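# Slot the cart parcel upright into the row's gap

## Task

On the desk, three parcels stand in a row with an empty space between two of them. Take the parcel that is on the cart and set it into that space, lined up with the row, so the arrows printed on its sides point upward. The three parcels already on the desk must stay where they are and upright; being bumped slightly is acceptable. When finished, release the parcel and move the robot away from it. The placed parcel must not topple or be left leaning, or the task fails. It must stay in place on its own; if only the robot's grip keeps it there at the end, it does not count.

## Robot and tools

Robot: a wheeled base with a central column, a tilting head and two six-joint arms, each ending in a two-finger gripper. Folded, as at the start, it measures 0.73 m long, 0.62 m wide and 1.88 m tall, its front 0.40 m ahead of the column. The base can drive straight and turn in place but cannot move sideways.

Frames: the base frame has its origin on the floor under the column, midway between the drive wheels, with x forward, y to the left and z up. left_hand and right_hand are reported in it, as the point where each hand's fingers meet (fingertips are 8 mm farther). A hand's z axis follows the fingers (quat_wxyz rotates (0, 0, 1) onto it), its y axis runs along the opening. The odometry frame is the base frame at the start of the scene.

Tools:
- execute_actions: "actions" is a list holding one action or none (an empty list only reports state and images). An action may have "base", "joints", or both, plus optional "speeds". "base" takes one command, an offset from where the base last measured itself: {"translate_m": d}, metres, positive forward, -3 to 3; or {"rotate_rad": d}, radians, positive to the left (counter-clockwise seen from above), -3.2 to 3.2. "joints" is a single dict of absolute targets keyed by joint name, covering both arms and the head: head_tilt_rad -0.61 to 1.308 (0 about level, positive looks down); left_joint1_rad to left_joint6_rad and right_joint1_rad to right_joint6_rad in radians, ranges joint1 -2.879 to 2.879, joint2 0 to 3.141, joint3 0 to 3.019, joint4 -1.692 to 1.57, joint5 -1.57 to 1.57 (positive swings the hand to the robot's right), joint6 -2.094 to 2.094 (positive rolls clockwise seen from behind the hand); left_gripper_m and right_gripper_m, fingertip gap in metres, 0 to 0.093. "Done" tolerances: head 0.03, joints 1-6 0.045, 0.14, 0.09, 0.055, 0.03, 0.035, grippers 0.003. "speeds" caps top speed for that action only: translate_m 0.05 to 0.8 m/s, rotate_rad 0.1 to 1 rad/s (defaults are the maxima); it does not slow arms. "cameras" picks images: cam_head_left, cam_head_right, cam_left_wrist, cam_right_wrist, nav_camera, or "all"; omitted/null means all, [] means none. Unknown keys or values out of range reject the whole call and nothing moves. Motions in one action start together and may finish at different times. Anything left out of an action may still be driving toward its earlier target.
- wait: seconds 0 to 10; nothing new is commanded; returns state and images.
- zoom_image: camera plus region [x0, y0, x1, y1] in pixels of that camera's latest full image (origin top-left, at most 504 by 504).
- finished_scene: scene number; ends the scene permanently and reports success. Answering without any tool call also ends things.

Arm geometry (approximate): with left joint1 at -1.57 or right joint1 at 1.57 and joints 5 and 6 at 0, the arm sits in a forward vertical plane 0.23 m beside the column. Let a = j2 - 0.35, b = 1.05 + j2 - j3, c = b - j4 (c = 1.57 means fingers straight down). The hand point is then about 0.12 + 0.39 sin a + 0.38 cos b + 0.25 cos c m ahead and 1.46 + 0.39 cos a - 0.38 sin b - 0.25 sin c m up. Example: j2, j3, j4 = 0.93, 0.78, 0.14 gives 0.60 m ahead, 1.21 m up. Real hands tend to sit up to 5 cm lower and nearer the column (about 12 cm with heavy or far loads); trust left_hand/right_hand (1-3 cm accuracy). Reach is about 1 m from the shoulder, no lower than 0.47 m up; the floor is out of reach. Fingers-down load guide: 3.2 kg at about 0.4 m ahead, 0.65-1.2 m up; 2 kg to 0.6 m ahead; 1 kg to 0.8 m ahead at 0.9-1.2 m up; a gripper holds roughly 2-6 kg. Flatter fingers with heavy loads make the arm sag.

Gripper: fingers 7 cm long; outer width is the opening plus 1 cm at the tips and plus 5 cm at the base; body 10 cm wide, 7 cm thick; wrist camera sticks out 11 cm on one side. To grip, command an opening smaller than the object; "off_target" is then expected. A reading 0.002 m or more above target means something is held.

Results: base_status and joint_status report "done", "off_target", "time_out", "contact_stop" (base only, a stalled wheel), "not_followed" or "limit_stop_at_motor_heat". "joint command not followed" plus a "cause:" line means a self-collision check held back an arm's targets; back each moved joint off by at least 0.05 rad, or move the other arm away. on_its_own lists uncommanded behaviour ("held at" is the held target). base_odometry counts wheel turns only; if turned_by_wheels and turned_by_imu disagree by over about 4 % and at least 0.05 rad, the base hit something or slipped. base_tilt is in degrees. motor_effort covers left_wheel and right_wheel, in percent, bracket = peak. wheel_motors_off = 1 while the wheels are cut out.

Cautions: targets within 0.03 rad (0.08 for joints 2 and 3) may not move a joint. For gentle contact step about 0.05 rad per call from your previous target. A blocked arm keeps pushing and can overheat; resend its reported positions to relax it (a held load then sinks a little). After contact_stop, back up 0.05 m before turning. A desk top at 0.30-1.20 m can slide over the base and strike the column. About 3 s of hard base pushing cuts the wheel motors for 2 s. Never let the arms collide or press on each other. Watch for MOTOR HOT (85 °C) before the arm drops at 100 °C. Avoid dropping, slamming or tipping parcels. Camera calibration (K, distortion, T_world_to_cam in the base frame) is given per camera and is slightly uncertain, more so for wrist cameras.

Each tool is called after ">>>" by a JSON object that holds its "fn" and its "kwargs", one argument or row to a line.

## Session

>>> {"fn": "execute_actions", "kwargs": {
  "actions": []
}}

Scene clock: 0.00 s.
base_odometry: x=+0.000 y=+0.000 heading=+0.000 (m, m, rad; odometry frame)
turned_by_wheels: +0.000 (rad since the last result)
turned_by_imu: +0.000 (rad since the last result)
base_tilt: forward=+0.6 right=+0.1 (deg)
base_status: not commanded
joint_positions: head_tilt_rad=+0.883 left_joint1_rad=-1.560 left_joint2_rad=+0.901 left_joint3_rad=+0.397 left_joint4_rad=-0.902 left_joint5_rad=-0.026 left_joint6_rad=+0.075 left_gripper_m=+0.095 right_joint1_rad=+1.593 right_joint2_rad=+0.896 right_joint3_rad=+0.394 right_joint4_rad=-0.992 right_joint5_rad=-0.027 right_joint6_rad=+0.007 right_gripper_m=+0.095
joint_status: not commanded
wheel_motors_off: 0
motor_effort: left_wheel=+3 right_wheel=+2 (%)
left_hand: x=+0.1446 y=+0.2314 z=+1.2453 quat_wxyz=(+0.427, -0.035, -0.904, +0.001) (m; base frame)
right_hand: x=+0.1302 y=-0.2165 z=+1.2639 quat_wxyz=(+0.467, +0.000, -0.884, -0.016) (m; base frame)
pictures: cam_head_left, cam_head_right, cam_left_wrist, cam_right_wrist, nav_camera
Images, in order (width x height): cam_head_left 504x504, cam_head_right 504x504, cam_left_wrist 504x504, cam_right_wrist 504x504, nav_camera 504x504.

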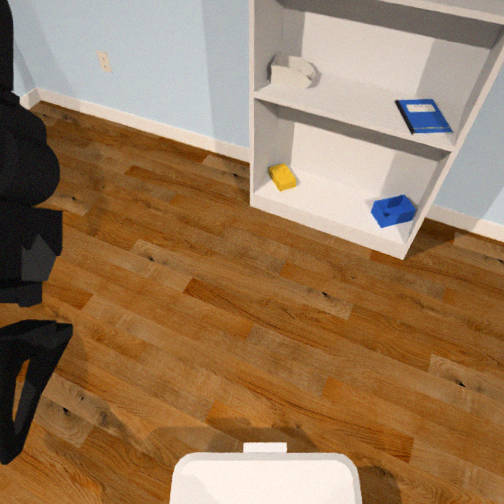

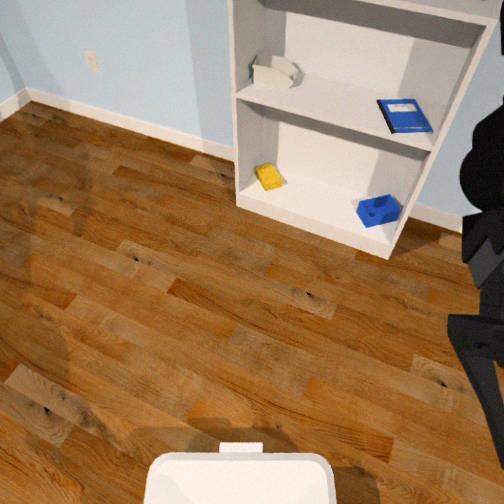

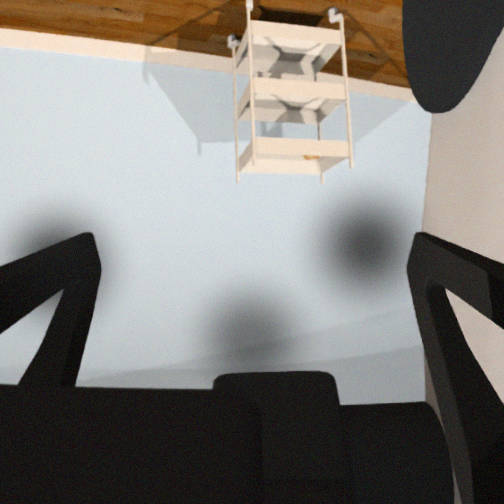

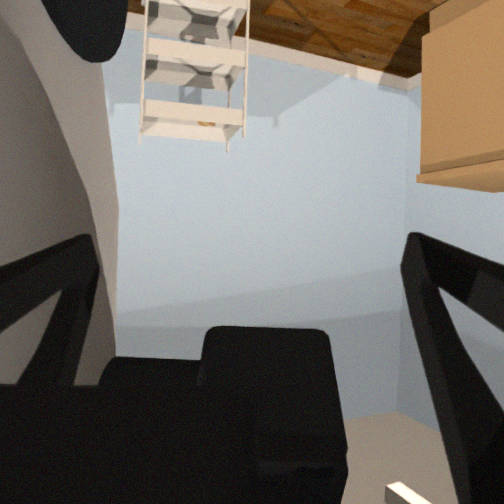

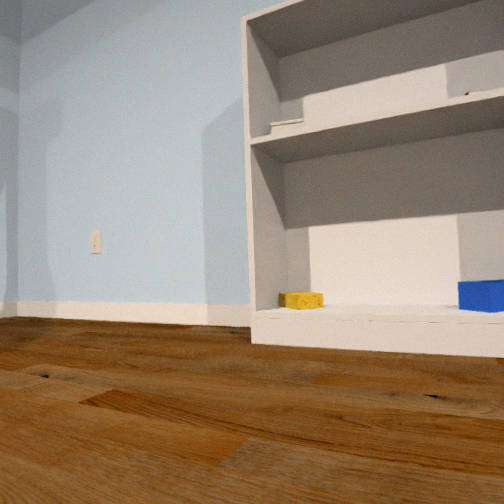

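>>> {"fn": "execute_actions", "kwargs": {
  "actions": [
    {"base":{"rotate_rad":-2.7},"joints":{"head_tilt_rad":0.5}}
  ],
  "cameras": ["cam_head_left","cam_head_right","nav_camera"]
}}

Scene clock: 9.20 s.
base_odometry: x=+0.000 y=+0.000 heading=-2.699 (m, m, rad; odometry frame)
turned_by_wheels: -2.699 (rad since the last result)
turned_by_imu: -2.669 (rad since the last result)
base_tilt: forward=+0.5 right=+0.3 (deg)
base_status: done
joint_positions: head_tilt_rad=+0.518 left_joint1_rad=-1.560 left_joint2_rad=+0.901 left_joint3_rad=+0.397 left_joint4_rad=-0.902 left_joint5_rad=-0.026 left_joint6_rad=+0.075 left_gripper_m=+0.095 right_joint1_rad=+1.593 right_joint2_rad=+0.896 right_joint3_rad=+0.394 right_joint4_rad=-0.992 right_joint5_rad=-0.027 right_joint6_rad=+0.007 right_gripper_m=+0.095
joint_status: all done
wheel_motors_off: 0
motor_effort: left_wheel=+0(44) right_wheel=-1(50) (%)
left_hand: x=+0.1446 y=+0.2314 z=+1.2453 quat_wxyz=(+0.427, -0.035, -0.904, +0.001) (m; base frame)
right_hand: x=+0.1302 y=-0.2165 z=+1.2639 quat_wxyz=(+0.467, +0.000, -0.884, -0.016) (m; base frame)
pictures: cam_head_left, cam_head_right, nav_camera
camera_calibration (this result's frames):
cam_head_left: T_world_to_cam=[[0.00105223, -0.99999, -0.00442712, 0.0475019], [-0.539386, 0.00316034, -0.842052, 1.33829], [0.842058, 0.00327396, -0.539378, 0.714658], [0, 0, 0, 1]] pos_world=[0.120024, 0.0409322, 1.51259]
cam_head_right: T_world_to_cam=[[0.0205108, -0.999789, 0.000806232, -0.0307445], [-0.539725, -0.0117513, -0.841759, 1.33293], [0.841591, 0.01683, -0.539852, 0.71655], [0, 0, 0, 1]] pos_world=[0.117006, -0.0271338, 1.50887]
Images, in order (width x height): cam_head_left 504x504, cam_head_right 504x504, nav_camera 504x504.

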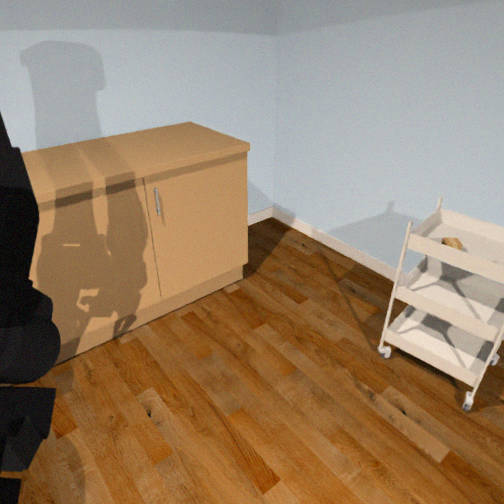

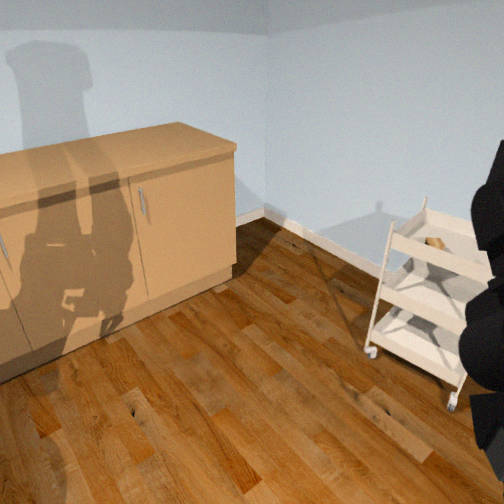

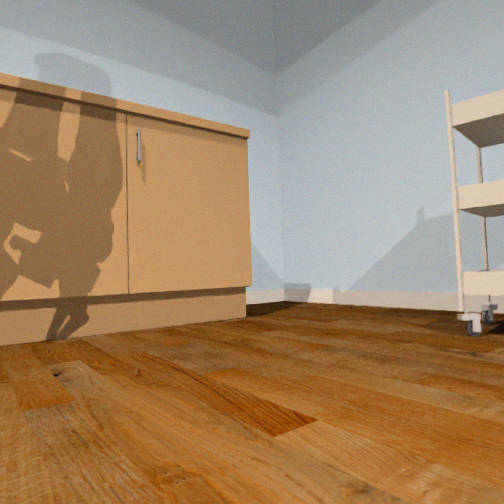

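>>> {"fn": "execute_actions", "kwargs": {
  "actions": [
    {"base":{"rotate_rad":-0.9}}
  ],
  "cameras": ["cam_head_left","cam_head_right"]
}}

Scene clock: 22.67 s.
base_odometry: x=+0.000 y=+0.000 heading=+2.685 (m, m, rad; odometry frame)
turned_by_wheels: -0.899 (rad since the last result)
turned_by_imu: -0.891 (rad since the last result)
base_tilt: forward=+0.6 right=+0.2 (deg)
base_status: done
joint_positions: head_tilt_rad=+0.518 left_joint1_rad=-1.560 left_joint2_rad=+0.901 left_joint3_rad=+0.397 left_joint4_rad=-0.902 left_joint5_rad=-0.026 left_joint6_rad=+0.075 left_gripper_m=+0.095 right_joint1_rad=+1.593 right_joint2_rad=+0.896 right_joint3_rad=+0.394 right_joint4_rad=-0.992 right_joint5_rad=-0.027 right_joint6_rad=+0.007 right_gripper_m=+0.095
joint_status: not commanded
wheel_motors_off: 0
motor_effort: left_wheel=+0(26) right_wheel=+0(34) (%)
left_hand: x=+0.1446 y=+0.2314 z=+1.2453 quat_wxyz=(+0.427, -0.035, -0.904, +0.001) (m; base frame)
right_hand: x=+0.1302 y=-0.2165 z=+1.2639 quat_wxyz=(+0.467, +0.000, -0.884, -0.016) (m; base frame)
pictures: cam_head_left, cam_head_right
camera_calibration (this result's frames):
cam_head_left: T_world_to_cam=[[0.00105233, -0.99999, -0.00442709, 0.0475019], [-0.539367, 0.00316034, -0.842065, 1.33831], [0.84207, 0.00327396, -0.539358, 0.714627], [0, 0, 0, 1]] pos_world=[0.120024, 0.0409322, 1.51259]
cam_head_right: T_world_to_cam=[[0.0205108, -0.999789, 0.000806709, -0.0307452], [-0.539705, -0.0117513, -0.841772, 1.33295], [0.841604, 0.01683, -0.539833, 0.716519], [0, 0, 0, 1]] pos_world=[0.117007, -0.0271338, 1.50887]
Images, in order (width x height): cam_head_left 504x504, cam_head_right 504x504.

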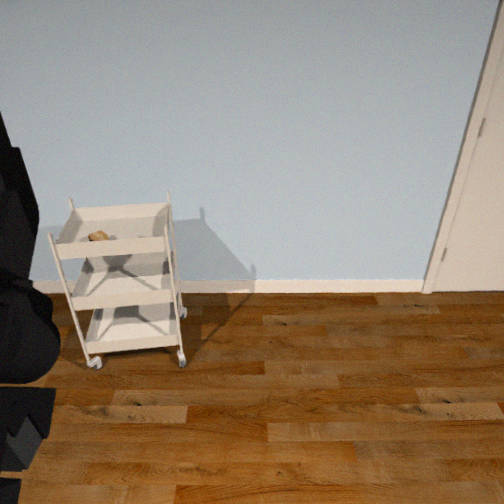

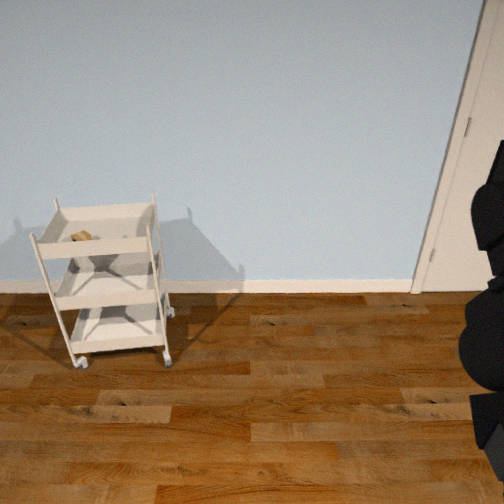

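>>> {"fn": "execute_actions", "kwargs": {
  "actions": [
    {"base":{"rotate_rad":0.27}}
  ],
  "cameras": []
}}

>>> {"fn": "execute_actions", "kwargs": {
  "actions": [
    {"base":{"translate_m":0.98},"joints":{"head_tilt_rad":0.95}}
  ],
  "cameras": ["cam_head_left","cam_head_right"]
}}

Scene clock: 36.00 s.
base_odometry: x=+0.000 y=+0.000 heading=+2.954 (m, m, rad; odometry frame)
turned_by_wheels: +0.270 (rad since the last result)
turned_by_imu: +0.268 (rad since the last result)
base_tilt: forward=+0.6 right=+0.3 (deg)
base_status: done
joint_positions: head_tilt_rad=+0.518 left_joint1_rad=-1.560 left_joint2_rad=+0.901 left_joint3_rad=+0.397 left_joint4_rad=-0.902 left_joint5_rad=-0.026 left_joint6_rad=+0.075 left_gripper_m=+0.095 right_joint1_rad=+1.593 right_joint2_rad=+0.896 right_joint3_rad=+0.394 right_joint4_rad=-0.992 right_joint5_rad=-0.027 right_joint6_rad=+0.007 right_gripper_m=+0.095
joint_status: not commanded
wheel_motors_off: 0
motor_effort: left_wheel=-1(22) right_wheel=+0(25) (%)
left_hand: x=+0.1446 y=+0.2314 z=+1.2453 quat_wxyz=(+0.427, -0.035, -0.904, +0.001) (m; base frame)
right_hand: x=+0.1302 y=-0.2165 z=+1.2639 quat_wxyz=(+0.467, +0.000, -0.884, -0.016) (m; base frame)
pictures: none
No camera images: the call's "cameras" was empty. Leave "cameras" out to get every camera's image.

Scene clock: 39.03 s.
base_odometry: x=-0.963 y=+0.183 heading=+2.953 (m, m, rad; odometry frame)
turned_by_wheels: -0.001 (rad since the last result)
turned_by_imu: -0.002 (rad since the last result)
base_tilt: forward=+0.6 right=+0.1 (deg)
base_status: done
joint_positions: head_tilt_rad=+0.951 left_joint1_rad=-1.560 left_joint2_rad=+0.901 left_joint3_rad=+0.399 left_joint4_rad=-0.902 left_joint5_rad=-0.026 left_joint6_rad=+0.075 left_gripper_m=+0.095 right_joint1_rad=+1.593 right_joint2_rad=+0.896 right_joint3_rad=+0.396 right_joint4_rad=-0.992 right_joint5_rad=-0.027 right_joint6_rad=+0.007 right_gripper_m=+0.095
joint_status: all done
wheel_motors_off: 0
motor_effort: left_wheel=-1(42) right_wheel=+1(72) (%)
left_hand: x=+0.1456 y=+0.2314 z=+1.2450 quat_wxyz=(+0.426, -0.035, -0.904, +0.001) (m; base frame)
right_hand: x=+0.1312 y=-0.2165 z=+1.2635 quat_wxyz=(+0.466, +0.000, -0.885, -0.016) (m; base frame)
pictures: cam_head_left, cam_head_right
camera_calibration (this result's frames):
cam_head_left: T_world_to_cam=[[-0.000902344, -0.99999, -0.00446008, 0.0476504], [-0.842912, 0.00316034, -0.538042, 0.885293], [0.538051, 0.00327396, -0.842906, 1.19729], [0, 0, 0, 1]] pos_world=[0.102063, 0.0409322, 1.48574]
cam_head_right: T_world_to_cam=[[0.0189564, -0.999789, -0.00787384, -0.0172995], [-0.843096, -0.0117513, -0.537634, 0.87975], [0.537428, 0.01683, -0.843141, 1.19882], [0, 0, 0, 1]] pos_world=[0.0977602, -0.0271338, 1.48362]
Images, in order (width x height): cam_head_left 504x504, cam_head_right 504x504.

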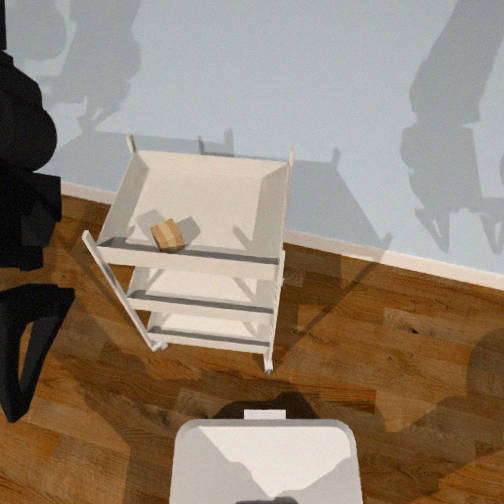

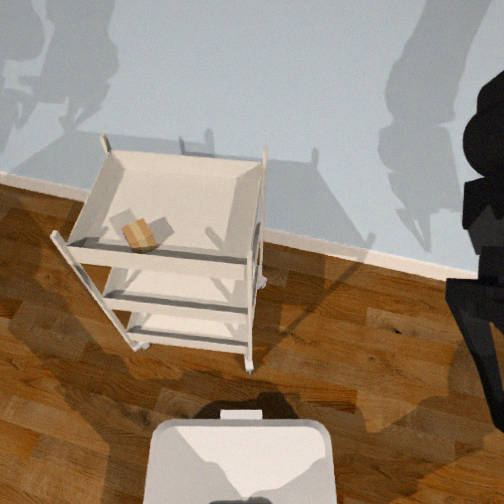

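>>> {"fn": "zoom_image", "kwargs": {
  "camera": "cam_head_left",
  "region": [110,180,230,280]
}}

Region (110, 180, 230, 280) of cam_head_left's 504x504 image, scaled by 4.200, with more detail than that image has.

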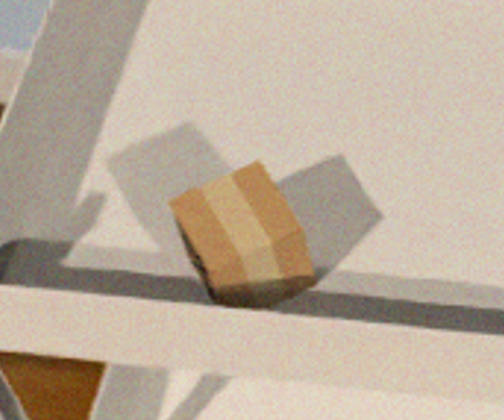

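>>> {"fn": "execute_actions", "kwargs": {
  "actions": [
    {"joints":{"left_joint1_rad":-1.57,"left_joint2_rad":1.65,"left_joint3_rad":1.58,"left_joint4_rad":-0.43,"left_joint5_rad":0,"left_joint6_rad":0}}
  ],
  "cameras": ["cam_head_left","cam_left_wrist"]
}}

Scene clock: 57.37 s.
base_odometry: x=-0.963 y=+0.183 heading=+2.953 (m, m, rad; odometry frame)
turned_by_wheels: +0.000 (rad since the last result)
turned_by_imu: +0.000 (rad since the last result)
base_tilt: forward=+0.6 right=+0.2 (deg)
base_status: not commanded
joint_positions: head_tilt_rad=+0.951 left_joint1_rad=-1.564 left_joint2_rad=+1.647 left_joint3_rad=+1.576 left_joint4_rad=-0.432 left_joint5_rad=-0.002 left_joint6_rad=+0.007 left_gripper_m=+0.095 right_joint1_rad=+1.593 right_joint2_rad=+0.896 right_joint3_rad=+0.396 right_joint4_rad=-0.992 right_joint5_rad=-0.027 right_joint6_rad=+0.007 right_gripper_m=+0.095
joint_status: all done
wheel_motors_off: 0
motor_effort: left_wheel=-2(2) right_wheel=+2(2) (%)
left_hand: x=+0.6670 y=+0.2295 z=+0.9697 quat_wxyz=(-0.011, -0.002, -1.000, -0.004) (m; base frame)
right_hand: x=+0.1312 y=-0.2165 z=+1.2635 quat_wxyz=(+0.466, +0.000, -0.885, -0.016) (m; base frame)
pictures: cam_head_left, cam_left_wrist
camera_calibration (this result's frames):
cam_head_left: T_world_to_cam=[[-0.000902344, -0.99999, -0.00446008, 0.0476504], [-0.842912, 0.00316034, -0.538042, 0.885293], [0.538051, 0.00327396, -0.842906, 1.19729], [0, 0, 0, 1]] pos_world=[0.102063, 0.0409322, 1.48574]
cam_left_wrist: T_world_to_cam=[[-0.0023779, -0.999969, 0.0075687, 0.222294], [-0.815354, 0.00632077, 0.578929, -0.0176976], [-0.578958, -0.00479453, -0.815343, 1.30149], [0, 0, 0, 1]] pos_world=[0.739608, 0.228639, 1.06973]
Images, in order (width x height): cam_head_left 504x504, cam_left_wrist 504x504.

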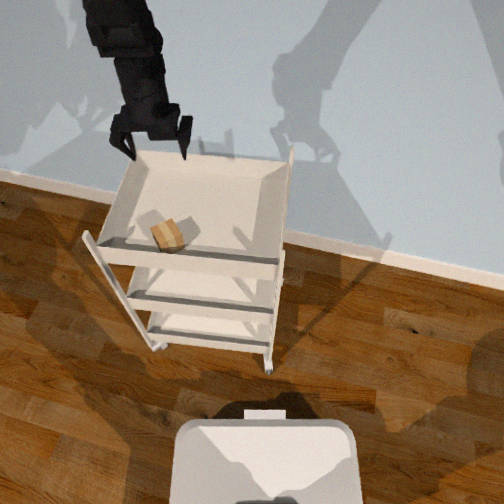

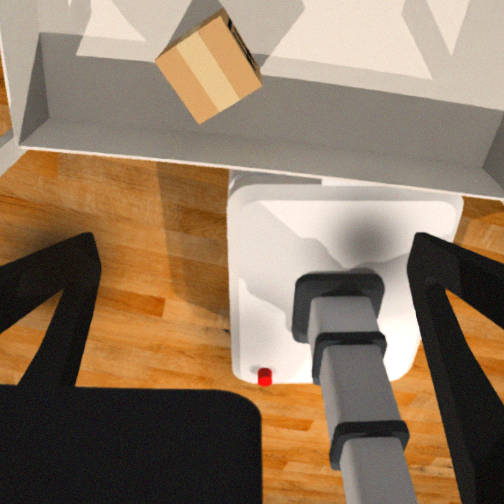

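>>> {"fn": "zoom_image", "kwargs": {
  "camera": "cam_left_wrist",
  "region": [140,0,300,130]
}}

Region (140, 0, 300, 130) of cam_left_wrist's 504x504 image, scaled by 3.150, with more detail than that image has; it fills the top 410 rows of this view, and the rest is white.

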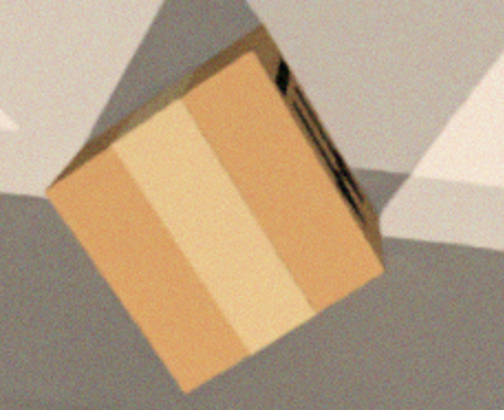

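>>> {"fn": "execute_actions", "kwargs": {
  "actions": [
    {"joints":{"left_joint6_rad":1.0,"left_joint2_rad":1.75,"left_joint3_rad":1.56,"left_joint4_rad":-0.33,"left_joint1_rad":-1.53}}
  ],
  "cameras": ["cam_left_wrist"]
}}

Scene clock: 89.00 s.
base_odometry: x=-0.963 y=+0.183 heading=+2.953 (m, m, rad; odometry frame)
turned_by_wheels: +0.000 (rad since the last result)
turned_by_imu: +0.000 (rad since the last result)
base_tilt: forward=+0.6 right=+0.1 (deg)
base_status: not commanded
joint_positions: head_tilt_rad=+0.951 left_joint1_rad=-1.526 left_joint2_rad=+1.761 left_joint3_rad=+1.553 left_joint4_rad=-0.334 left_joint5_rad=-0.001 left_joint6_rad=+0.992 left_gripper_m=+0.095 right_joint1_rad=+1.593 right_joint2_rad=+0.896 right_joint3_rad=+0.396 right_joint4_rad=-0.992 right_joint5_rad=-0.027 right_joint6_rad=+0.007 right_gripper_m=+0.095
joint_status: all done
wheel_motors_off: 0
motor_effort: left_wheel=-2(2) right_wheel=+2(2) (%)
left_hand: x=+0.6173 y=+0.2580 z=+0.9074 quat_wxyz=(+0.018, -0.466, -0.885, -0.013) (m; base frame)
right_hand: x=+0.1312 y=-0.2165 z=+1.2635 quat_wxyz=(+0.466, +0.000, -0.885, -0.016) (m; base frame)
pictures: cam_left_wrist
camera_calibration (this result's frames):
cam_left_wrist: T_world_to_cam=[[-0.82322, -0.567655, 0.00875805, 0.64517], [-0.436059, 0.642105, 0.630519, -0.467339], [-0.363541, 0.515236, -0.776125, 0.91933], [0, 0, 0, 1]] pos_world=[0.661543, 0.192642, 1.00253]
Images, in order (width x height): cam_left_wrist 504x504.

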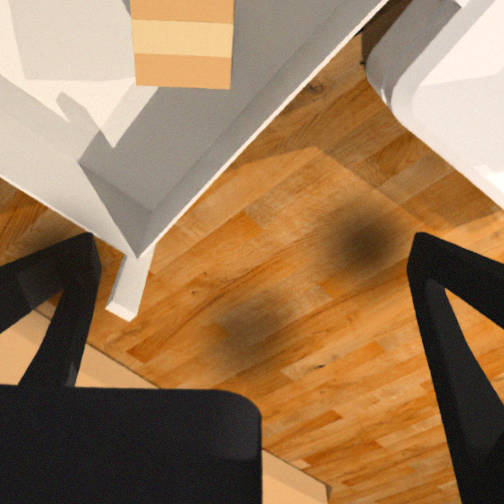

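>>> {"fn": "execute_actions", "kwargs": {
  "actions": [
    {"joints":{"left_joint6_rad":-0.57,"left_joint2_rad":2.04,"left_joint3_rad":1.96,"left_joint4_rad":-0.44}}
  ],
  "cameras": ["cam_left_wrist","cam_head_left"]
}}

Scene clock: 103.30 s.
base_odometry: x=-0.963 y=+0.183 heading=+2.953 (m, m, rad; odometry frame)
turned_by_wheels: +0.000 (rad since the last result)
turned_by_imu: +0.000 (rad since the last result)
base_tilt: forward=+0.7 right=+0.3 (deg)
base_status: not commanded
joint_positions: head_tilt_rad=+0.951 left_joint1_rad=-1.526 left_joint2_rad=+2.050 left_joint3_rad=+1.938 left_joint4_rad=-0.437 left_joint5_rad=-0.001 left_joint6_rad=-0.562 left_gripper_m=+0.095 right_joint1_rad=+1.593 right_joint2_rad=+0.896 right_joint3_rad=+0.396 right_joint4_rad=-0.992 right_joint5_rad=-0.027 right_joint6_rad=+0.007 right_gripper_m=+0.095
joint_status: all done
wheel_motors_off: 0
motor_effort: left_wheel=-2(2) right_wheel=+3(2) (%)
left_hand: x=+0.6518 y=+0.2625 z=+0.8102 quat_wxyz=(+0.006, +0.288, -0.957, -0.022) (m; base frame)
right_hand: x=+0.1312 y=-0.2165 z=+1.2635 quat_wxyz=(+0.466, +0.000, -0.885, -0.016) (m; base frame)
pictures: cam_head_left, cam_left_wrist
camera_calibration (this result's frames):
cam_head_left: T_world_to_cam=[[-0.000902344, -0.99999, -0.00446008, 0.0476504], [-0.842912, 0.00316034, -0.538042, 0.885293], [0.538051, 0.00327396, -0.842906, 1.19729], [0, 0, 0, 1]] pos_world=[0.102063, 0.0409322, 1.48574]
cam_left_wrist: T_world_to_cam=[[0.553267, -0.832419, -0.0312061, -0.118267], [-0.658903, -0.460245, 0.594997, 0.0694976], [-0.509649, -0.30863, -0.803122, 1.18743], [0, 0, 0, 1]] pos_world=[0.716397, 0.300014, 0.908608]
Images, in order (width x height): cam_head_left 504x504, cam_left_wrist 504x504.

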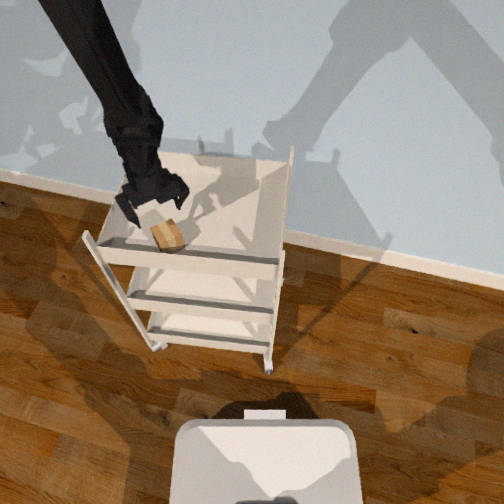

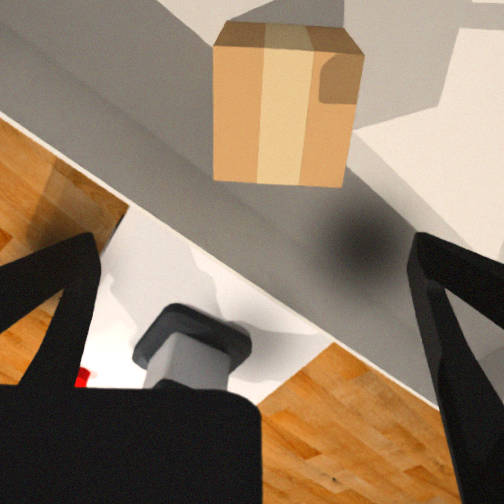

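>>> {"fn": "execute_actions", "kwargs": {
  "actions": [
    {"joints":{"left_joint1_rad":-1.56,"left_joint2_rad":2.29,"left_joint3_rad":2.33,"left_joint4_rad":-0.55}}
  ],
  "cameras": ["cam_left_wrist","cam_head_left"]
}}

Scene clock: 114.03 s.
base_odometry: x=-0.963 y=+0.183 heading=+2.953 (m, m, rad; odometry frame)
turned_by_wheels: +0.000 (rad since the last result)
turned_by_imu: +0.000 (rad since the last result)
base_tilt: forward=+0.5 right=+0.2 (deg)
base_status: not commanded
joint_positions: head_tilt_rad=+0.951 left_joint1_rad=-1.561 left_joint2_rad=+2.292 left_joint3_rad=+2.308 left_joint4_rad=-0.556 left_joint5_rad=-0.003 left_joint6_rad=-0.566 left_gripper_m=+0.095 right_joint1_rad=+1.593 right_joint2_rad=+0.896 right_joint3_rad=+0.396 right_joint4_rad=-0.992 right_joint5_rad=-0.027 right_joint6_rad=+0.007 right_gripper_m=+0.095
joint_status: all done
wheel_motors_off: 0
motor_effort: left_wheel=-2(2) right_wheel=+3(3) (%)
left_hand: x=+0.6740 y=+0.2344 z=+0.7418 quat_wxyz=(+0.006, +0.282, -0.959, -0.008) (m; base frame)
right_hand: x=+0.1312 y=-0.2165 z=+1.2635 quat_wxyz=(+0.466, +0.000, -0.885, -0.016) (m; base frame)
pictures: cam_head_left, cam_left_wrist
camera_calibration (this result's frames):
cam_head_left: T_world_to_cam=[[-0.000902344, -0.99999, -0.00446008, 0.0476504], [-0.842912, 0.00316034, -0.538042, 0.885293], [0.538051, 0.00327396, -0.842906, 1.19729], [0, 0, 0, 1]] pos_world=[0.102063, 0.0409322, 1.48574]
cam_left_wrist: T_world_to_cam=[[0.542057, -0.840336, -0.00302, -0.167608], [-0.669814, -0.434227, 0.602325, 0.107726], [-0.507467, -0.324472, -0.798245, 1.13374], [0, 0, 0, 1]] pos_world=[0.738344, 0.273797, 0.839609]
Images, in order (width x height): cam_head_left 504x504, cam_left_wrist 504x504.

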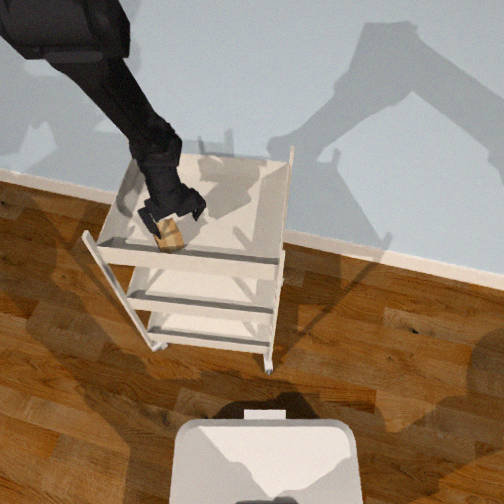

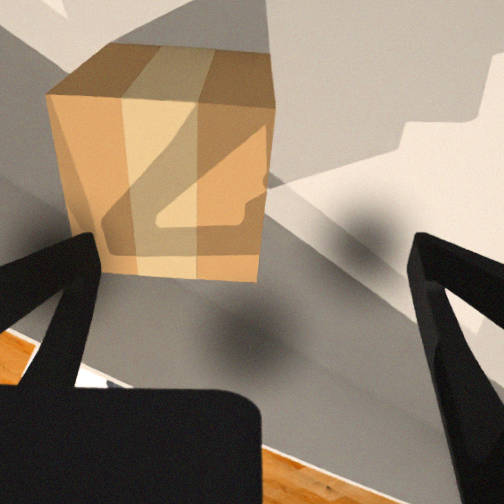

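>>> {"fn": "execute_actions", "kwargs": {
  "actions": [
    {"base":{"rotate_rad":0.038}}
  ],
  "cameras": ["cam_left_wrist"]
}}

Scene clock: 120.50 s.
base_odometry: x=-0.963 y=+0.183 heading=+2.989 (m, m, rad; odometry frame)
turned_by_wheels: +0.036 (rad since the last result)
turned_by_imu: +0.035 (rad since the last result)
base_tilt: forward=+0.6 right=+0.2 (deg)
base_status: done
joint_positions: head_tilt_rad=+0.951 left_joint1_rad=-1.554 left_joint2_rad=+2.292 left_joint3_rad=+2.308 left_joint4_rad=-0.556 left_joint5_rad=-0.002 left_joint6_rad=-0.566 left_gripper_m=+0.095 right_joint1_rad=+1.593 right_joint2_rad=+0.896 right_joint3_rad=+0.396 right_joint4_rad=-0.992 right_joint5_rad=-0.027 right_joint6_rad=+0.007 right_gripper_m=+0.095
joint_status: not commanded
wheel_motors_off: 0
motor_effort: left_wheel=-1(41) right_wheel=+1(53) (%)
left_hand: x=+0.6739 y=+0.2398 z=+0.7418 quat_wxyz=(+0.006, +0.283, -0.959, -0.010) (m; base frame)
right_hand: x=+0.1312 y=-0.2165 z=+1.2635 quat_wxyz=(+0.466, +0.000, -0.885, -0.016) (m; base frame)
pictures: cam_left_wrist
camera_calibration (this result's frames):
cam_left_wrist: T_world_to_cam=[[0.54463, -0.838649, -0.00681424, -0.162326], [-0.66848, -0.438998, 0.600347, 0.111747], [-0.506471, -0.322411, -0.799711, 1.13546], [0, 0, 0, 1]] pos_world=[0.738187, 0.279009, 0.839849]
Images, in order (width x height): cam_left_wrist 504x504.

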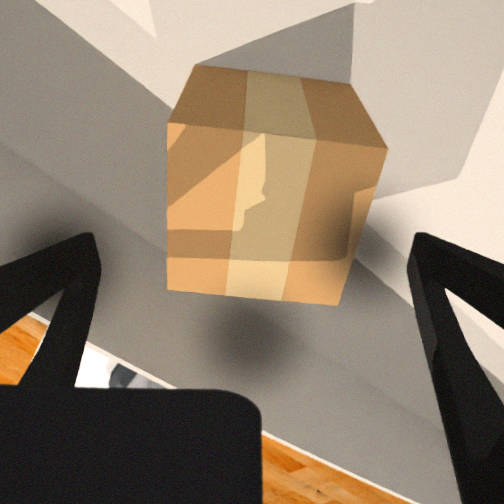

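>>> {"fn": "execute_actions", "kwargs": {
  "actions": [
    {"base":{"translate_m":0.02},"joints":{"left_joint2_rad":2.44,"left_joint3_rad":2.48,"left_joint6_rad":-0.5}}
  ],
  "cameras": ["cam_left_wrist","cam_head_left"]
}}

Scene clock: 132.63 s.
base_odometry: x=-0.983 y=+0.186 heading=+2.991 (m, m, rad; odometry frame)
turned_by_wheels: +0.001 (rad since the last result)
turned_by_imu: +0.001 (rad since the last result)
base_tilt: forward=+0.7 right=+0.4 (deg)
base_status: done
joint_positions: head_tilt_rad=+0.951 left_joint1_rad=-1.556 left_joint2_rad=+2.442 left_joint3_rad=+2.462 left_joint4_rad=-0.552 left_joint5_rad=-0.002 left_joint6_rad=-0.506 left_gripper_m=+0.095 right_joint1_rad=+1.593 right_joint2_rad=+0.896 right_joint3_rad=+0.393 right_joint4_rad=-0.992 right_joint5_rad=-0.027 right_joint6_rad=+0.007 right_gripper_m=+0.095
joint_status: all done
wheel_motors_off: 0
motor_effort: left_wheel=+1(50) right_wheel=+0(51) (%)
left_hand: x=+0.6523 y=+0.2386 z=+0.6908 quat_wxyz=(+0.002, +0.254, -0.967, -0.008) (m; base frame)
right_hand: x=+0.1301 y=-0.2165 z=+1.2640 quat_wxyz=(+0.467, +0.000, -0.884, -0.016) (m; base frame)
pictures: cam_head_left, cam_left_wrist
camera_calibration (this result's frames):
cam_head_left: T_world_to_cam=[[-0.000903512, -0.99999, -0.00445984, 0.0476501], [-0.843053, 0.00316034, -0.537822, 0.88496], [0.53783, 0.00327396, -0.843047, 1.19752], [0, 0, 0, 1]] pos_world=[0.102049, 0.0409322, 1.48573]
cam_left_wrist: T_world_to_cam=[[0.492902, -0.870084, -0.00113045, -0.114629], [-0.698034, -0.396211, 0.59646, 0.139079], [-0.519418, -0.293207, -0.802642, 1.08682], [0, 0, 0, 1]] pos_world=[0.7181, 0.274033, 0.789246]
Images, in order (width x height): cam_head_left 504x504, cam_left_wrist 504x504.

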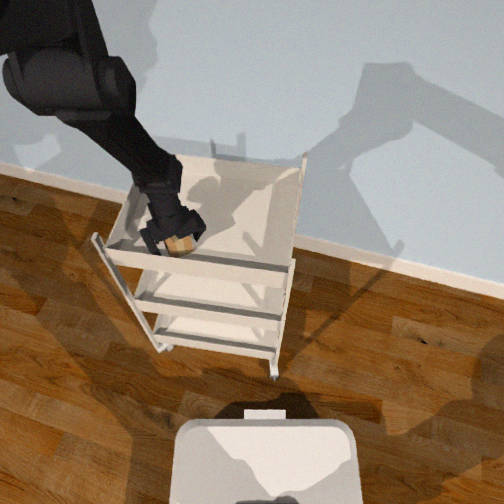

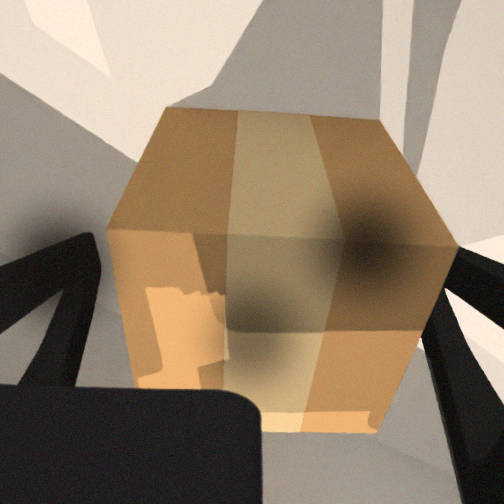

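Grip, lift high, and roll to view a side.

>>> {"fn": "execute_actions", "kwargs": {
  "actions": [
    {"joints":{"left_gripper_m":0.045}}
  ],
  "cameras": []
}}

>>> {"fn": "execute_actions", "kwargs": {
  "actions": [
    {"joints":{"left_joint2_rad":2.1,"left_joint3_rad":2.2,"left_joint4_rad":-0.6}}
  ],
  "cameras": []
}}

>>> {"fn": "execute_actions", "kwargs": {
  "actions": [
    {"joints":{"left_joint2_rad":1.3,"left_joint3_rad":1.2,"left_joint4_rad":-0.75,"left_joint6_rad":1.4}}
  ],
  "cameras": ["cam_head_left","cam_left_wrist"]
}}

Scene clock: 140.70 s.
base_odometry: x=-0.983 y=+0.186 heading=+2.991 (m, m, rad; odometry frame)
turned_by_wheels: +0.000 (rad since the last result)
turned_by_imu: +0.000 (rad since the last result)
base_tilt: forward=+0.5 right=+0.2 (deg)
base_status: not commanded
joint_positions: head_tilt_rad=+0.951 left_joint1_rad=-1.556 left_joint2_rad=+2.442 left_joint3_rad=+2.462 left_joint4_rad=-0.552 left_joint5_rad=-0.001 left_joint6_rad=-0.506 left_gripper_m=+0.058 right_joint1_rad=+1.593 right_joint2_rad=+0.896 right_joint3_rad=+0.393 right_joint4_rad=-0.992 right_joint5_rad=-0.027 right_joint6_rad=+0.007 right_gripper_m=+0.095
joint_status: left_gripper_m off_target (ended at +0.058, target +0.045)
wheel_motors_off: 0
motor_effort: left_wheel=+0(1) right_wheel=+0(0) (%)
left_hand: x=+0.6523 y=+0.2384 z=+0.6908 quat_wxyz=(+0.002, +0.254, -0.967, -0.008) (m; base frame)
right_hand: x=+0.1301 y=-0.2165 z=+1.2640 quat_wxyz=(+0.467, +0.000, -0.884, -0.016) (m; base frame)
pictures: none
No camera images: the call's "cameras" was empty. Leave "cameras" out to get every camera's image.

Scene clock: 142.23 s.
base_odometry: x=-0.983 y=+0.186 heading=+2.991 (m, m, rad; odometry frame)
turned_by_wheels: +0.000 (rad since the last result)
turned_by_imu: +0.000 (rad since the last result)
base_tilt: forward=+0.6 right=+0.1 (deg)
base_status: not commanded
joint_positions: head_tilt_rad=+0.951 left_joint1_rad=-1.556 left_joint2_rad=+2.102 left_joint3_rad=+2.200 left_joint4_rad=-0.599 left_joint5_rad=-0.001 left_joint6_rad=-0.506 left_gripper_m=+0.058 right_joint1_rad=+1.593 right_joint2_rad=+0.896 right_joint3_rad=+0.393 right_joint4_rad=-0.992 right_joint5_rad=-0.027 right_joint6_rad=+0.007 right_gripper_m=+0.095
joint_status: all done
wheel_motors_off: 0
motor_effort: left_wheel=+1(1) right_wheel=+0(0) (%)
left_hand: x=+0.7299 y=+0.2373 z=+0.8291 quat_wxyz=(-0.013, +0.254, -0.967, -0.004) (m; base frame)
right_hand: x=+0.1301 y=-0.2165 z=+1.2640 quat_wxyz=(+0.467, +0.000, -0.884, -0.016) (m; base frame)
pictures: none
No camera images: the call's "cameras" was empty. Leave "cameras" out to get every camera's image.

Scene clock: 144.10 s.
base_odometry: x=-0.983 y=+0.186 heading=+2.991 (m, m, rad; odometry frame)
turned_by_wheels: +0.000 (rad since the last result)
turned_by_imu: +0.000 (rad since the last result)
base_tilt: forward=+0.5 right=+0.1 (deg)
base_status: not commanded
joint_positions: head_tilt_rad=+0.951 left_joint1_rad=-1.556 left_joint2_rad=+1.313 left_joint3_rad=+1.187 left_joint4_rad=-0.747 left_joint5_rad=-0.001 left_joint6_rad=+1.392 left_gripper_m=+0.058 right_joint1_rad=+1.593 right_joint2_rad=+0.896 right_joint3_rad=+0.393 right_joint4_rad=-0.992 right_joint5_rad=-0.027 right_joint6_rad=+0.007 right_gripper_m=+0.095
joint_status: all done
wheel_motors_off: 0
motor_effort: left_wheel=+1(1) right_wheel=+0(1) (%)
left_hand: x=+0.5042 y=+0.2323 z=+1.0916 quat_wxyz=(+0.137, -0.628, -0.759, +0.107) (m; base frame)
right_hand: x=+0.1301 y=-0.2165 z=+1.2640 quat_wxyz=(+0.467, +0.000, -0.884, -0.016) (m; base frame)
pictures: cam_head_left, cam_left_wrist
camera_calibration (this result's frames):
cam_head_left: T_world_to_cam=[[-0.000903512, -0.99999, -0.00445984, 0.0476501], [-0.843053, 0.00316034, -0.537821, 0.88496], [0.53783, 0.00327396, -0.843047, 1.19752], [0, 0, 0, 1]] pos_world=[0.102049, 0.0409322, 1.48573]
cam_left_wrist: T_world_to_cam=[[-0.917384, -0.191126, 0.34911, 0.124399], [0.0715788, 0.783622, 0.6171, -0.890515], [-0.391515, 0.591106, -0.705202, 0.953454], [0, 0, 0, 1]] pos_world=[0.551155, 0.15801, 1.17848]
Images, in order (width x height): cam_head_left 504x504, cam_left_wrist 504x504.

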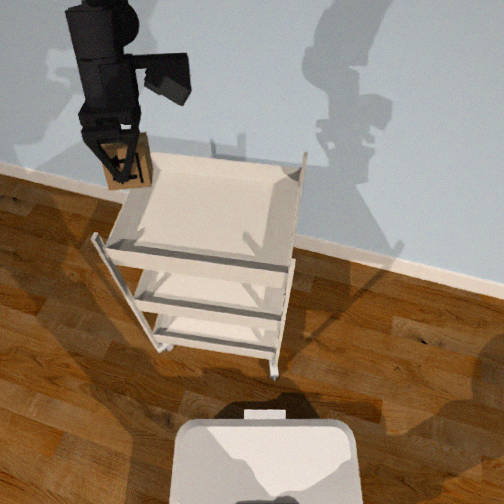

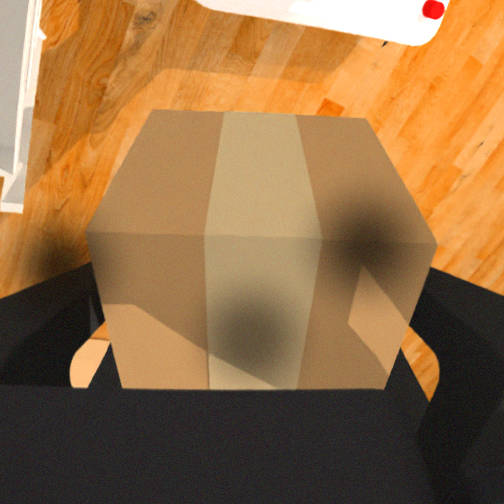

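>>> {"fn": "zoom_image", "kwargs": {
  "camera": "cam_head_left",
  "region": [80,120,170,200]
}}

Region (80, 120, 170, 200) of cam_head_left's 504x504 image, scaled by 5.600, with more detail than that image has.

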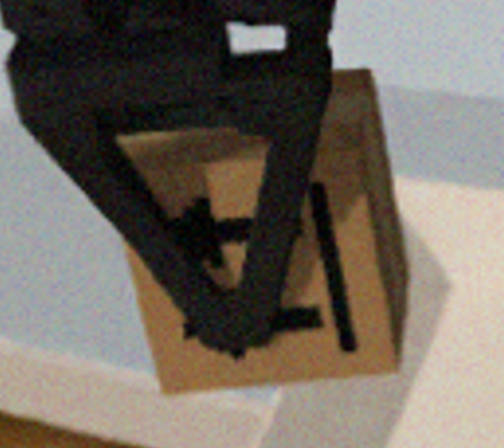

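>>> {"fn": "execute_actions", "kwargs": {
  "actions": [
    {"base":{"translate_m":-0.4},"joints":{"head_tilt_rad":0.4,"left_joint2_rad":0.9,"left_joint3_rad":0.65,"left_joint4_rad":-0.3}}
  ],
  "cameras": []
}}

>>> {"fn": "execute_actions", "kwargs": {
  "actions": [
    {"base":{"rotate_rad":-1.6}}
  ],
  "cameras": ["cam_head_right","nav_camera"]
}}

Scene clock: 162.90 s.
base_odometry: x=-0.587 y=+0.126 heading=+2.992 (m, m, rad; odometry frame)
turned_by_wheels: +0.001 (rad since the last result)
turned_by_imu: +0.002 (rad since the last result)
base_tilt: forward=+0.5 right=+0.1 (deg)
base_status: done
joint_positions: head_tilt_rad=+0.419 left_joint1_rad=-1.556 left_joint2_rad=+0.898 left_joint3_rad=+0.639 left_joint4_rad=-0.305 left_joint5_rad=-0.001 left_joint6_rad=+1.392 left_gripper_m=+0.058 right_joint1_rad=+1.593 right_joint2_rad=+0.896 right_joint3_rad=+0.392 right_joint4_rad=-0.992 right_joint5_rad=-0.027 right_joint6_rad=+0.007 right_gripper_m=+0.095
joint_status: all done
wheel_motors_off: 0
motor_effort: left_wheel=+1(59) right_wheel=-1(60) (%)
left_hand: x=+0.4151 y=+0.2307 z=+1.1694 quat_wxyz=(+0.020, -0.638, -0.770, +0.008) (m; base frame)
right_hand: x=+0.1293 y=-0.2165 z=+1.2643 quat_wxyz=(+0.467, +0.000, -0.884, -0.016) (m; base frame)
pictures: none
No camera images: the call's "cameras" was empty. Leave "cameras" out to get every camera's image.

Scene clock: 165.80 s.
base_odometry: x=-0.587 y=+0.126 heading=+1.392 (m, m, rad; odometry frame)
turned_by_wheels: -1.599 (rad since the last result)
turned_by_imu: -1.581 (rad since the last result)
base_tilt: forward=+0.4 right=+0.2 (deg)
base_status: done
joint_positions: head_tilt_rad=+0.419 left_joint1_rad=-1.556 left_joint2_rad=+0.898 left_joint3_rad=+0.639 left_joint4_rad=-0.305 left_joint5_rad=-0.001 left_joint6_rad=+1.392 left_gripper_m=+0.058 right_joint1_rad=+1.593 right_joint2_rad=+0.896 right_joint3_rad=+0.392 right_joint4_rad=-0.992 right_joint5_rad=-0.027 right_joint6_rad=+0.007 right_gripper_m=+0.095
joint_status: not commanded
wheel_motors_off: 0
motor_effort: left_wheel=+1(45) right_wheel=-1(44) (%)
left_hand: x=+0.4151 y=+0.2307 z=+1.1694 quat_wxyz=(+0.020, -0.638, -0.770, +0.008) (m; base frame)
right_hand: x=+0.1293 y=-0.2165 z=+1.2643 quat_wxyz=(+0.467, +0.000, -0.884, -0.016) (m; base frame)
pictures: cam_head_right, nav_camera
camera_calibration (this result's frames):
cam_head_right: T_world_to_cam=[[0.0203287, -0.999789, 0.00284422, -0.0338739], [-0.453241, -0.0117513, -0.891311, 1.40492], [0.891156, 0.01683, -0.453384, 0.58091], [0, 0, 0, 1]] pos_world=[0.119773, -0.0271338, 1.51569]
Images, in order (width x height): cam_head_right 504x504, nav_camera 504x504.

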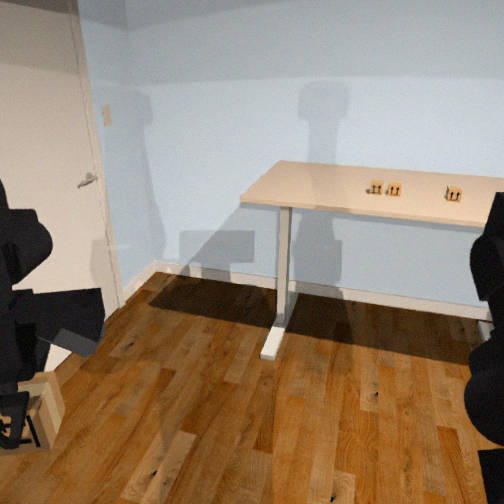

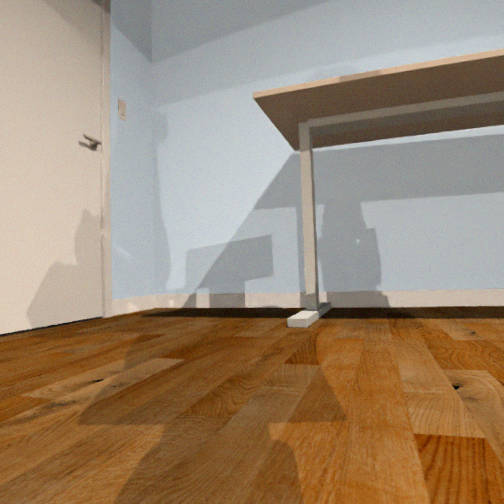

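>>> {"fn": "execute_actions", "kwargs": {
  "actions": [
    {"base":{"rotate_rad":-0.67}}
  ],
  "cameras": ["nav_camera"]
}}

>>> {"fn": "execute_actions", "kwargs": {
  "actions": [
    {"base":{"translate_m":1.2}}
  ],
  "cameras": []
}}

>>> {"fn": "execute_actions", "kwargs": {
  "actions": [
    {"base":{"rotate_rad":0.38},"joints":{"head_tilt_rad":0.7}}
  ],
  "cameras": ["cam_head_right","cam_head_left"]
}}

Scene clock: 180.40 s.
base_odometry: x=-0.587 y=+0.126 heading=+0.723 (m, m, rad; odometry frame)
turned_by_wheels: -0.670 (rad since the last result)
turned_by_imu: -0.663 (rad since the last result)
base_tilt: forward=+0.6 right=+0.2 (deg)
base_status: done
joint_positions: head_tilt_rad=+0.419 left_joint1_rad=-1.556 left_joint2_rad=+0.898 left_joint3_rad=+0.639 left_joint4_rad=-0.305 left_joint5_rad=-0.001 left_joint6_rad=+1.392 left_gripper_m=+0.058 right_joint1_rad=+1.593 right_joint2_rad=+0.896 right_joint3_rad=+0.392 right_joint4_rad=-0.992 right_joint5_rad=-0.027 right_joint6_rad=+0.007 right_gripper_m=+0.095
joint_status: not commanded
wheel_motors_off: 0
motor_effort: left_wheel=+0(27) right_wheel=-1(33) (%)
left_hand: x=+0.4151 y=+0.2307 z=+1.1694 quat_wxyz=(+0.020, -0.638, -0.770, +0.008) (m; base frame)
right_hand: x=+0.1293 y=-0.2165 z=+1.2643 quat_wxyz=(+0.467, +0.000, -0.884, -0.016) (m; base frame)
pictures: nav_camera
Images, in order (width x height): nav_camera 504x504.

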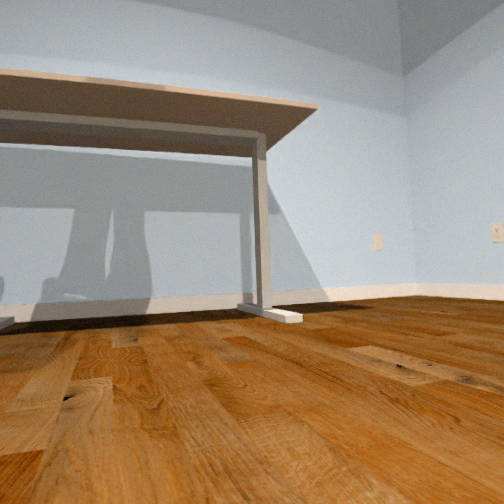

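Scene clock: 184.03 s.
base_odometry: x=+0.313 y=+0.920 heading=+0.722 (m, m, rad; odometry frame)
turned_by_wheels: -0.001 (rad since the last result)
turned_by_imu: -0.002 (rad since the last result)
base_tilt: forward=+0.6 right=+0.1 (deg)
base_status: done
joint_positions: head_tilt_rad=+0.418 left_joint1_rad=-1.556 left_joint2_rad=+0.899 left_joint3_rad=+0.644 left_joint4_rad=-0.304 left_joint5_rad=-0.001 left_joint6_rad=+1.392 left_gripper_m=+0.058 right_joint1_rad=+1.593 right_joint2_rad=+0.896 right_joint3_rad=+0.394 right_joint4_rad=-0.992 right_joint5_rad=-0.027 right_joint6_rad=+0.007 right_gripper_m=+0.095
joint_status: not commanded
wheel_motors_off: 0
motor_effort: left_wheel=+0(52) right_wheel=+1(65) (%)
left_hand: x=+0.4188 y=+0.2308 z=+1.1697 quat_wxyz=(+0.018, -0.638, -0.770, +0.006) (m; base frame)
right_hand: x=+0.1303 y=-0.2165 z=+1.2639 quat_wxyz=(+0.467, +0.000, -0.884, -0.016) (m; base frame)
pictures: none
No camera images: the call's "cameras" was empty. Leave "cameras" out to get every camera's image.

Scene clock: 185.57 s.
base_odometry: x=+0.313 y=+0.920 heading=+1.101 (m, m, rad; odometry frame)
turned_by_wheels: +0.379 (rad since the last result)
turned_by_imu: +0.373 (rad since the last result)
base_tilt: forward=+0.7 right=+0.2 (deg)
base_status: done
joint_positions: head_tilt_rad=+0.703 left_joint1_rad=-1.557 left_joint2_rad=+0.899 left_joint3_rad=+0.644 left_joint4_rad=-0.304 left_joint5_rad=-0.001 left_joint6_rad=+1.392 left_gripper_m=+0.058 right_joint1_rad=+1.593 right_joint2_rad=+0.896 right_joint3_rad=+0.394 right_joint4_rad=-0.992 right_joint5_rad=-0.027 right_joint6_rad=+0.007 right_gripper_m=+0.095
joint_status: all done
wheel_motors_off: 0
motor_effort: left_wheel=-1(44) right_wheel=+0(46) (%)
left_hand: x=+0.4188 y=+0.2306 z=+1.1697 quat_wxyz=(+0.018, -0.638, -0.769, +0.006) (m; base frame)
right_hand: x=+0.1303 y=-0.2165 z=+1.2639 quat_wxyz=(+0.467, +0.000, -0.884, -0.016) (m; base frame)
pictures: cam_head_left, cam_head_right
camera_calibration (this result's frames):
cam_head_left: T_world_to_cam=[[0.000222542, -0.99999, -0.004545, 0.0477249], [-0.684654, 0.00316034, -0.728861, 1.17124], [0.728868, 0.00327396, -0.684647, 0.944032], [0, 0, 0, 1]] pos_world=[0.11381, 0.0409322, 1.50022]
cam_head_right: T_world_to_cam=[[0.0203109, -0.999789, -0.00296869, -0.0249211], [-0.684934, -0.0117513, -0.728511, 1.16579], [0.728322, 0.01683, -0.685028, 0.945783], [0, 0, 0, 1]] pos_world=[0.110161, -0.0271338, 1.49711]
Images, in order (width x height): cam_head_left 504x504, cam_head_right 504x504.

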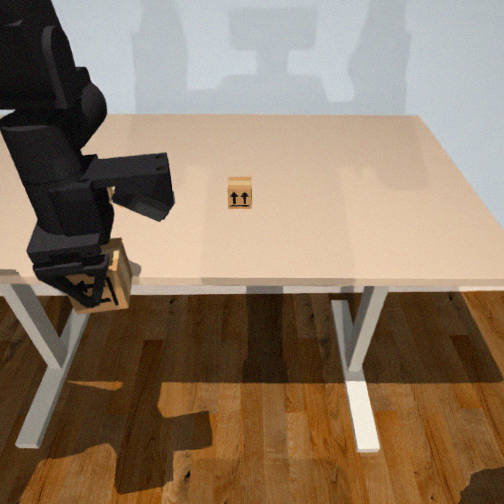

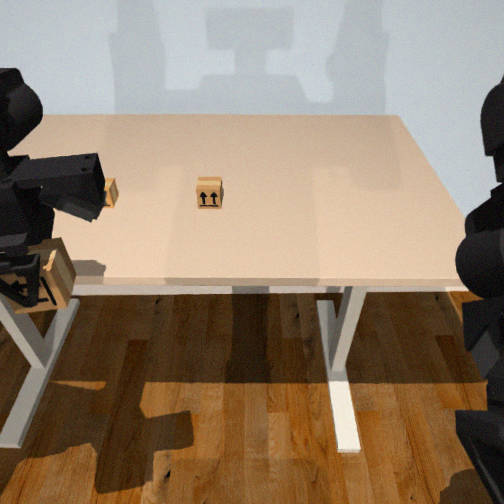

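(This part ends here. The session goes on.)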